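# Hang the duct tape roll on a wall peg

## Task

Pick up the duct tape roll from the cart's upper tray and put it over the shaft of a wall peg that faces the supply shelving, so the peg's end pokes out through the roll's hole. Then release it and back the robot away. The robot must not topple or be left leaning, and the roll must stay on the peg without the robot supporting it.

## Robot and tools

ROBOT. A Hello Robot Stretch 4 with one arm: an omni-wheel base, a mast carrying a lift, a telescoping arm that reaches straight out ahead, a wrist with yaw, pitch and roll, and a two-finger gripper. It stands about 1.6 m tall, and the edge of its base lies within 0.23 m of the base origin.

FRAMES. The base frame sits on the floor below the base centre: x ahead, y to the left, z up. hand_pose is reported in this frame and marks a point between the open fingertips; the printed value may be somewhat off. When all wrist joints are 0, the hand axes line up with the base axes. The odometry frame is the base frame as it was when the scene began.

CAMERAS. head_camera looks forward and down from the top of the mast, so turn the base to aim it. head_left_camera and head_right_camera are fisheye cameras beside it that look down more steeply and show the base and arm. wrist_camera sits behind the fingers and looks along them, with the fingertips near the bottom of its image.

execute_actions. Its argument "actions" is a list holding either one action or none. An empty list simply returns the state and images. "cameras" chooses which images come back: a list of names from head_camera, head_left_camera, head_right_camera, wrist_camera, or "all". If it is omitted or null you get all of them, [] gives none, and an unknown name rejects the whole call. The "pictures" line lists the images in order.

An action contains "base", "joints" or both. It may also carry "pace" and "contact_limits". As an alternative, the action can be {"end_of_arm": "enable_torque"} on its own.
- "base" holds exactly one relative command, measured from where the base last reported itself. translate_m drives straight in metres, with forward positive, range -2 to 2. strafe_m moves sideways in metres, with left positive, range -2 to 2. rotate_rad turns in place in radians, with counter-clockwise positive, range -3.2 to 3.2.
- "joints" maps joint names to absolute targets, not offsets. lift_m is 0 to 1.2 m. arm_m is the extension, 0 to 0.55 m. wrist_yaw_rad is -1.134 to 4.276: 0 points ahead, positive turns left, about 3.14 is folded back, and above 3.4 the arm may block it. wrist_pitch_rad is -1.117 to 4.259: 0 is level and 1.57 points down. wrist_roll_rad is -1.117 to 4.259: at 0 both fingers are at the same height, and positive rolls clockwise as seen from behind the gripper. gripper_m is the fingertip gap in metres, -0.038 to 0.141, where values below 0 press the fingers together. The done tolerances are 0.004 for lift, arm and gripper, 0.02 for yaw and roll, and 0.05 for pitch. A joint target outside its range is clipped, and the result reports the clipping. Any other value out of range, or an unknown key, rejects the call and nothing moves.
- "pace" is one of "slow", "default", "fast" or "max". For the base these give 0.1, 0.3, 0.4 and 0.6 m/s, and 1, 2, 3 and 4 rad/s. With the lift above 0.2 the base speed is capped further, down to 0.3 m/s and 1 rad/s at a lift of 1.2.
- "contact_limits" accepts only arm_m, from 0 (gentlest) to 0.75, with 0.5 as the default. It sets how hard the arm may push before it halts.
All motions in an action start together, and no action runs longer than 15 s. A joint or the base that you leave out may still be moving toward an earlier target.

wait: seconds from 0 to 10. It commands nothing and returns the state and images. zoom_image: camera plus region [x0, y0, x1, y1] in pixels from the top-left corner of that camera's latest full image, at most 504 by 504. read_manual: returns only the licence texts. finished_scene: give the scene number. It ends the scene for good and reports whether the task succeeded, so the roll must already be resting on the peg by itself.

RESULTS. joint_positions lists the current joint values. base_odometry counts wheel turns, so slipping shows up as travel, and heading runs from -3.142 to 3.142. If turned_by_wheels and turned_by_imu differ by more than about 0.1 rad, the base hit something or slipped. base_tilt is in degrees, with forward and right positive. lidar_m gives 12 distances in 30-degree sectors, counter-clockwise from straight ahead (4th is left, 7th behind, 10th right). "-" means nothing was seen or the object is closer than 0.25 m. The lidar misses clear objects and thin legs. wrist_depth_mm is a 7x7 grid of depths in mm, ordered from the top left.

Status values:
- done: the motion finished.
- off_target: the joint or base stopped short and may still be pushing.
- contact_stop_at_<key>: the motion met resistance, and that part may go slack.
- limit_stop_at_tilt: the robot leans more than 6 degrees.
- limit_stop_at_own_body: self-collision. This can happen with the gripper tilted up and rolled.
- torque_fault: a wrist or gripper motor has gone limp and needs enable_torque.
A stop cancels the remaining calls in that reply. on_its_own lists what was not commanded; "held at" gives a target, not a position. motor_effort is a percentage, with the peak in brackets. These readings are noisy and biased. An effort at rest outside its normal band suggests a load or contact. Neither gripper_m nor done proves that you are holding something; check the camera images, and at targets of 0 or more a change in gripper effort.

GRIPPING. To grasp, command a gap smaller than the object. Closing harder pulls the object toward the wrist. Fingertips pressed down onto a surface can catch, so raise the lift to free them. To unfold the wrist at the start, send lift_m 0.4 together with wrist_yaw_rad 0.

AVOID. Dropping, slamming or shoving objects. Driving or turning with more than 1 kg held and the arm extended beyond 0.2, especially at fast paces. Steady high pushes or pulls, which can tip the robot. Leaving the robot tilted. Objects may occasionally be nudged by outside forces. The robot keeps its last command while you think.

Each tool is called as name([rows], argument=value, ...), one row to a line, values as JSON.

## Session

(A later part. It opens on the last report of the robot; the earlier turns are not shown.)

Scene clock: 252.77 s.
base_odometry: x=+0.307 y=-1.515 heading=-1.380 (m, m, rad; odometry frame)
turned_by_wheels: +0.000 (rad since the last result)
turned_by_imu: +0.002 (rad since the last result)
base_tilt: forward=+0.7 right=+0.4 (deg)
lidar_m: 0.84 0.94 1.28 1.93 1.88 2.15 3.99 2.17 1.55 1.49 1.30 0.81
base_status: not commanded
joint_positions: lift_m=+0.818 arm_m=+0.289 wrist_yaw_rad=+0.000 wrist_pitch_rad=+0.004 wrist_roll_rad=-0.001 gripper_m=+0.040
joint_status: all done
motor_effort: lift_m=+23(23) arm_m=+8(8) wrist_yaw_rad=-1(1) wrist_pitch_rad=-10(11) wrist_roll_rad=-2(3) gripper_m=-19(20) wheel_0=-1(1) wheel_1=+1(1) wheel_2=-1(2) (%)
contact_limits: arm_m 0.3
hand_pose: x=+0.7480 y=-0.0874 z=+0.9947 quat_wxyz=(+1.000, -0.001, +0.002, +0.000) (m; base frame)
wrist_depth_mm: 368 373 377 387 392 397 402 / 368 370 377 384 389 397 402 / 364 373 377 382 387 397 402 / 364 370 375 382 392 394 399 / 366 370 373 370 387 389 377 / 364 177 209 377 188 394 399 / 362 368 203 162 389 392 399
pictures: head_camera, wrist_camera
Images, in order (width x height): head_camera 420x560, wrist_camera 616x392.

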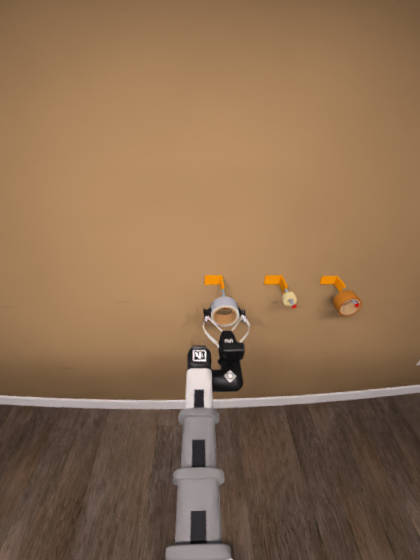

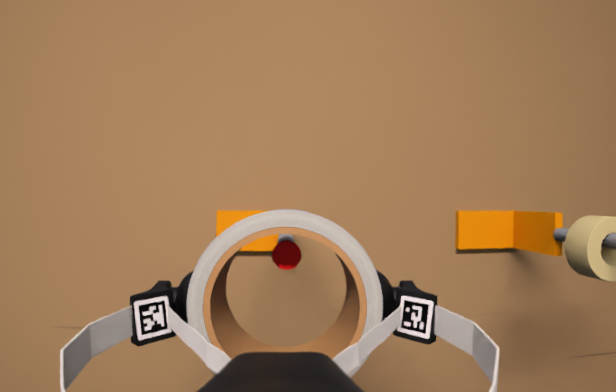

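execute_actions([
  {"joints": {"arm_m": 0.352}, "pace": "slow", "contact_limits": {"arm_m": 0.3}},
], cameras=["head_camera", "wrist_camera"])

Scene clock: 259.87 s.
base_odometry: x=+0.307 y=-1.515 heading=-1.380 (m, m, rad; odometry frame)
turned_by_wheels: +0.000 (rad since the last result)
turned_by_imu: +0.002 (rad since the last result)
base_tilt: forward=+0.6 right=+0.3 (deg)
lidar_m: 0.89 0.93 1.29 1.91 1.88 2.18 3.98 2.18 1.57 1.50 1.32 0.83
base_status: not commanded
joint_positions: lift_m=+0.818 arm_m=+0.351 wrist_yaw_rad=+0.000 wrist_pitch_rad=+0.004 wrist_roll_rad=-0.001 gripper_m=+0.040
joint_status: all done
motor_effort: lift_m=+23(23) arm_m=+8(8) wrist_yaw_rad=-1(1) wrist_pitch_rad=-10(11) wrist_roll_rad=-1(1) gripper_m=-20(18) wheel_0=-1(1) wheel_1=+1(1) wheel_2=-2(2) (%)
contact_limits: arm_m 0.3
hand_pose: x=+0.8100 y=-0.0874 z=+0.9947 quat_wxyz=(+1.000, -0.001, +0.002, +0.000) (m; base frame)
wrist_depth_mm: 309 310 317 322 327 332 336 / 307 312 319 322 327 332 338 / 306 310 315 320 327 330 336 / 306 309 315 322 324 330 338 / 306 309 309 189 324 329 327 / 304 177 209 317 189 329 334 / 303 309 203 161 324 327 332
pictures: head_camera, wrist_camera
Images, in order (width x height): head_camera 420x560, wrist_camera 616x392.

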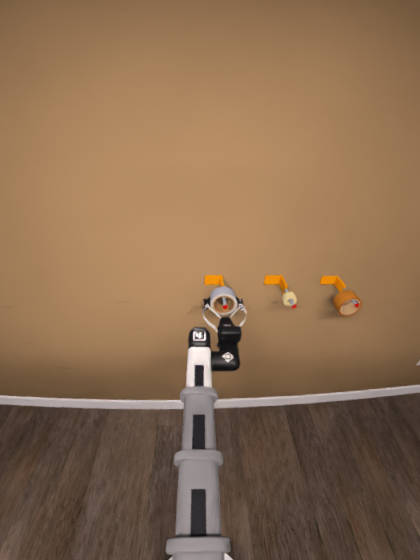

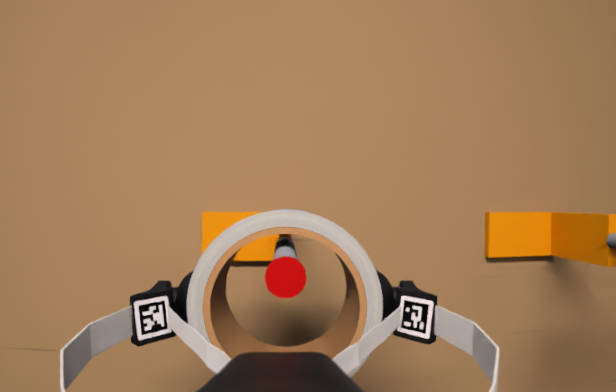

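zoom_image(camera="head_camera", region=[185, 260, 265, 340])

zoom_image(camera="wrist_camera", region=[180, 195, 400, 360])

Region (185, 260, 265, 340) of head_camera's 420x560 image, scaled by 6.300, with more detail than that image has.

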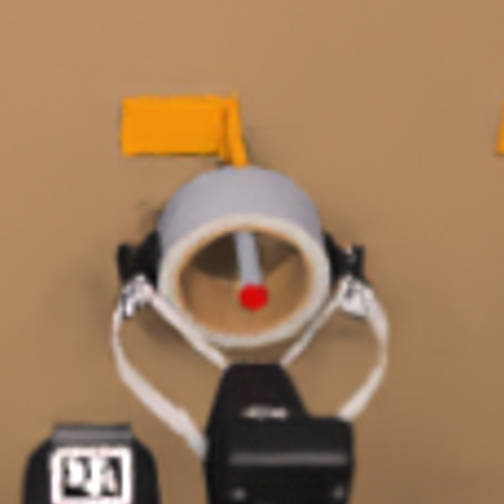

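Region (180, 195, 400, 360) of wrist_camera's 616x392 image, scaled by 2.291; it fills the top 378 rows of this view, and the rest is white.

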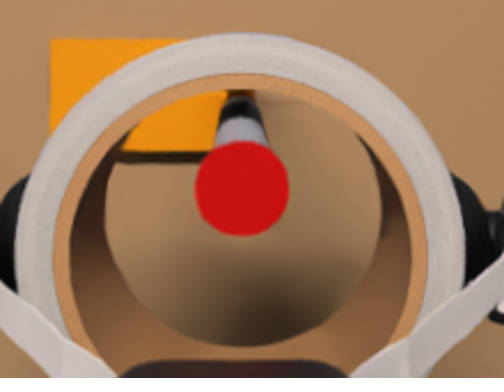

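execute_actions([
  {"joints": {"lift_m": 0.811}, "pace": "slow"},
], cameras=["wrist_camera"])

Scene clock: 283.70 s.
base_odometry: x=+0.307 y=-1.515 heading=-1.380 (m, m, rad; odometry frame)
turned_by_wheels: +0.000 (rad since the last result)
turned_by_imu: +0.001 (rad since the last result)
base_tilt: forward=+0.5 right=+0.4 (deg)
lidar_m: 0.89 0.92 1.27 1.93 1.90 2.19 3.99 2.18 1.56 1.48 1.31 0.82
base_status: not commanded
joint_positions: lift_m=+0.811 arm_m=+0.351 wrist_yaw_rad=+0.000 wrist_pitch_rad=+0.004 wrist_roll_rad=-0.001 gripper_m=+0.040
joint_status: all done
motor_effort: lift_m=+15(20) arm_m=+8(8) wrist_yaw_rad=-1(1) wrist_pitch_rad=-11(10) wrist_roll_rad=+0(1) gripper_m=-20(19) wheel_0=-1(1) wheel_1=+1(1) wheel_2=-2(1) (%)
hand_pose: x=+0.8100 y=-0.0874 z=+0.9884 quat_wxyz=(+1.000, -0.001, +0.002, +0.000) (m; base frame)
wrist_depth_mm: 307 312 315 324 329 332 338 / 309 314 319 322 329 332 338 / 309 310 314 319 325 332 336 / 307 312 314 324 325 329 334 / 306 309 312 189 324 329 334 / 304 177 210 319 189 329 334 / 303 307 203 161 324 327 332
pictures: wrist_camera
Images, in order (width x height): wrist_camera 616x392.

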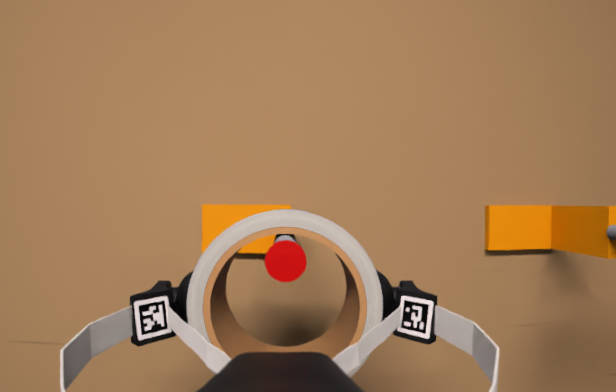

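execute_actions([
  {"joints": {"arm_m": 0.341, "gripper_m": 0.141}, "pace": "slow"},
], cameras=["head_camera", "wrist_camera"])

Scene clock: 294.13 s.
base_odometry: x=+0.307 y=-1.515 heading=-1.380 (m, m, rad; odometry frame)
turned_by_wheels: +0.000 (rad since the last result)
turned_by_imu: +0.003 (rad since the last result)
base_tilt: forward=+0.5 right=+0.4 (deg)
lidar_m: 0.81 0.95 1.28 1.92 1.89 2.17 3.99 2.18 1.56 1.50 1.33 0.81
base_status: not commanded
joint_positions: lift_m=+0.811 arm_m=+0.342 wrist_yaw_rad=+0.000 wrist_pitch_rad=+0.003 wrist_roll_rad=-0.001 gripper_m=+0.141
joint_status: all done
motor_effort: lift_m=+15(15) arm_m=-8(8) wrist_yaw_rad=-1(1) wrist_pitch_rad=-7(10) wrist_roll_rad=-1(1) gripper_m=+1(19) wheel_0=-1(1) wheel_1=+1(1) wheel_2=-1(1) (%)
hand_pose: x=+0.8018 y=-0.0874 z=+0.9888 quat_wxyz=(+1.000, -0.001, +0.001, +0.000) (m; base frame)
wrist_depth_mm: 315 320 327 330 338 343 345 / 314 320 325 330 336 342 343 / 314 319 324 330 334 340 345 / 314 319 320 329 336 338 347 / 312 317 319 206 332 338 343 / 312 191 213 324 207 338 345 / 310 317 320 144 332 336 342
pictures: head_camera, wrist_camera
Images, in order (width x height): head_camera 420x560, wrist_camera 616x392.

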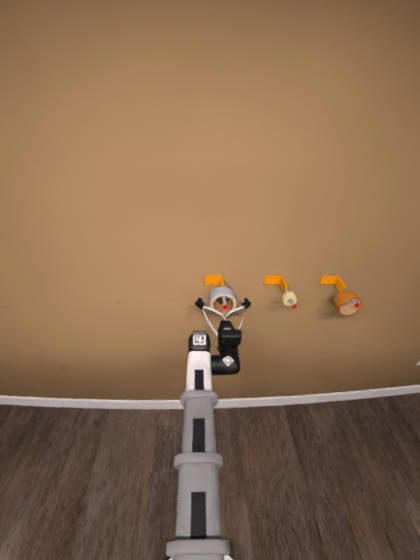

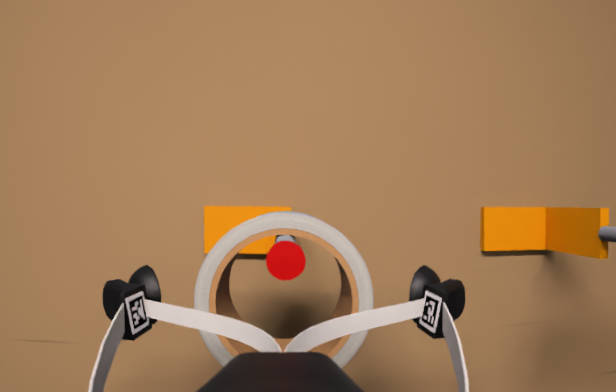

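execute_actions([
  {"joints": {"arm_m": 0.0}, "pace": "default"},
], cameras=["head_camera", "wrist_camera"])

Scene clock: 298.30 s.
base_odometry: x=+0.307 y=-1.515 heading=-1.380 (m, m, rad; odometry frame)
turned_by_wheels: +0.000 (rad since the last result)
turned_by_imu: +0.002 (rad since the last result)
base_tilt: forward=+0.5 right=+0.4 (deg)
lidar_m: 0.78 0.92 1.25 1.90 1.89 2.17 3.98 2.17 1.56 1.49 1.30 0.81
base_status: not commanded
joint_positions: lift_m=+0.811 arm_m=+0.001 wrist_yaw_rad=+0.000 wrist_pitch_rad=+0.002 wrist_roll_rad=-0.001 gripper_m=+0.141
joint_status: all done
motor_effort: lift_m=+15(15) arm_m=-8(9) wrist_yaw_rad=+0(1) wrist_pitch_rad=-5(7) wrist_roll_rad=-2(0) gripper_m=+1(0) wheel_0=-1(1) wheel_1=+1(1) wheel_2=-2(1) (%)
hand_pose: x=+0.4608 y=-0.0874 z=+0.9889 quat_wxyz=(+1.000, -0.001, +0.001, +0.000) (m; base frame)
wrist_depth_mm: 647 654 668 676 683 699 707 / 640 661 661 676 668 699 715 / 647 654 654 668 683 699 707 / 640 647 661 668 683 699 699 / 627 647 654 668 683 683 699 / 634 191 668 661 213 691 707 / 640 647 647 144 676 683 691
pictures: head_camera, wrist_camera
Images, in order (width x height): head_camera 420x560, wrist_camera 616x392.

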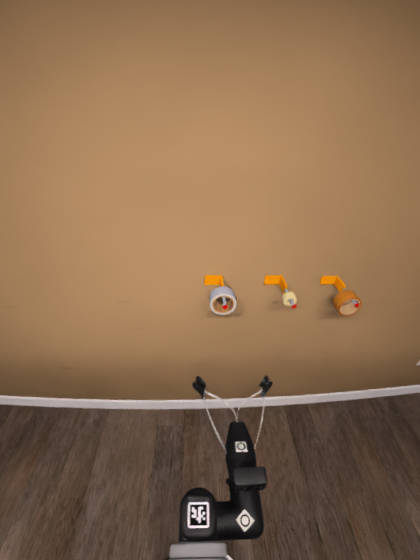

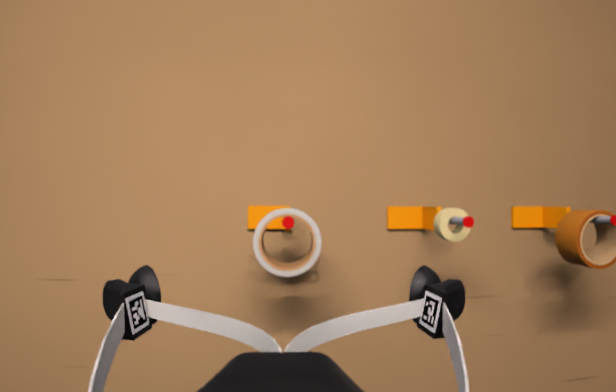

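zoom_image(camera="head_camera", region=[185, 260, 305, 330])

zoom_image(camera="wrist_camera", region=[230, 185, 350, 290])

Region (185, 260, 305, 330) of head_camera's 420x560 image, scaled by 4.200, with more detail than that image has; it fills the top 294 rows of this view, and the rest is white.

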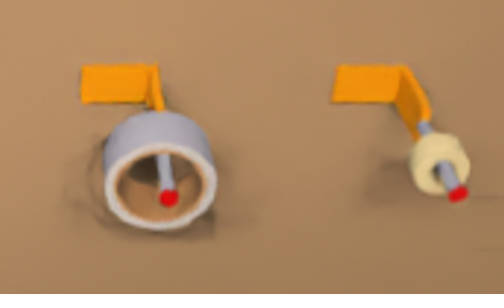

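Region (230, 185, 350, 290) of wrist_camera's 616x392 image, scaled by 4.200; it fills the top 441 rows of this view, and the rest is white.

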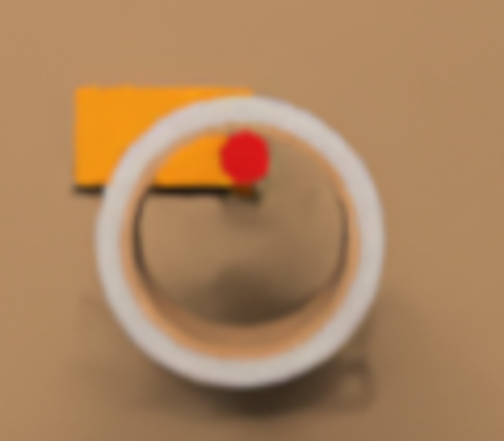

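execute_actions([
  {"base": {"translate_m": -0.4}, "pace": "fast"},
])

Scene clock: 305.97 s.
base_odometry: x=+0.231 y=-1.123 heading=-1.380 (m, m, rad; odometry frame)
turned_by_wheels: +0.000 (rad since the last result)
turned_by_imu: +0.002 (rad since the last result)
base_tilt: forward=+0.5 right=+0.4 (deg)
lidar_m: 1.16 1.36 1.81 1.93 1.67 2.63 3.54 2.63 1.74 1.49 1.87 1.23
base_status: done
joint_positions: lift_m=+0.811 arm_m=+0.001 wrist_yaw_rad=+0.000 wrist_pitch_rad=+0.002 wrist_roll_rad=-0.001 gripper_m=+0.141
joint_status: not commanded
motor_effort: lift_m=+15(15) arm_m=-7(7) wrist_yaw_rad=-1(0) wrist_pitch_rad=-6(6) wrist_roll_rad=+0(0) gripper_m=+0(0) wheel_0=+1(5) wheel_1=-1(8) wheel_2=+0(11) (%)
hand_pose: x=+0.4607 y=-0.0874 z=+0.9889 quat_wxyz=(+1.000, -0.001, +0.001, +0.000) (m; base frame)
wrist_depth_mm: 1008 1042 1060 1078 1098 1098 1138 / 1042 1042 1042 1078 1098 1118 1118 / 1025 1042 1060 1060 1098 1098 1118 / 1008 1042 1042 1078 1078 1098 1118 / 1008 1025 1060 1078 1078 1098 1138 / 1008 191 1060 1042 212 1098 1098 / 1008 1008 1042 144 1078 1098 1118
pictures: head_camera, head_left_camera, head_right_camera, wrist_camera
Images, in order (width x height): head_camera 420x560, head_left_camera 420x672, head_right_camera 420x672, wrist_camera 616x392.

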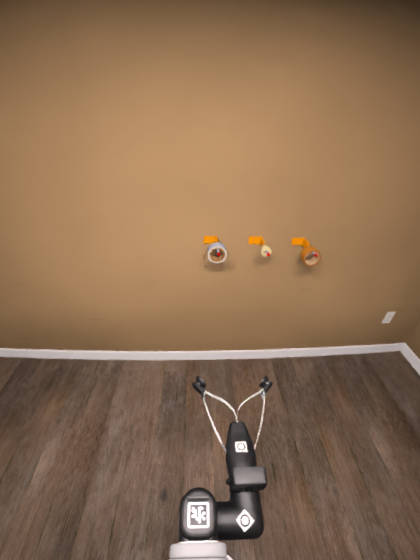

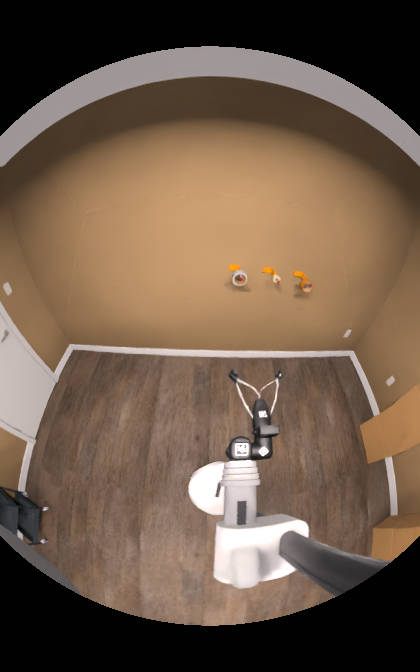

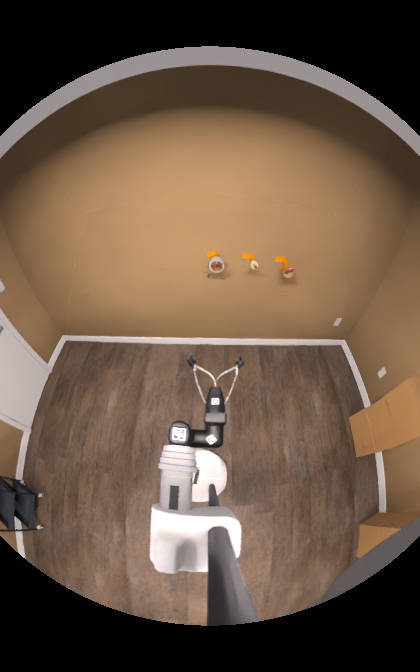

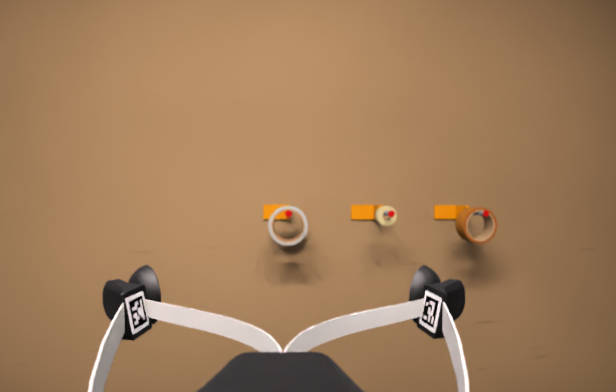

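zoom_image(camera="head_camera", region=[190, 225, 330, 280])

Region (190, 225, 330, 280) of head_camera's 420x560 image, scaled by 3.600, with more detail than that image has; it fills the top 198 rows of this view, and the rest is white.

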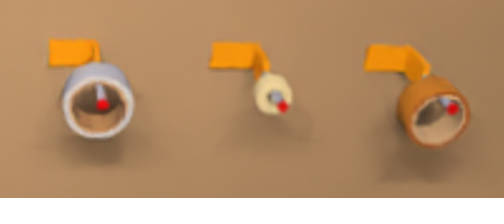

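finished_scene(scene=1)

The scene is finished: the task was done.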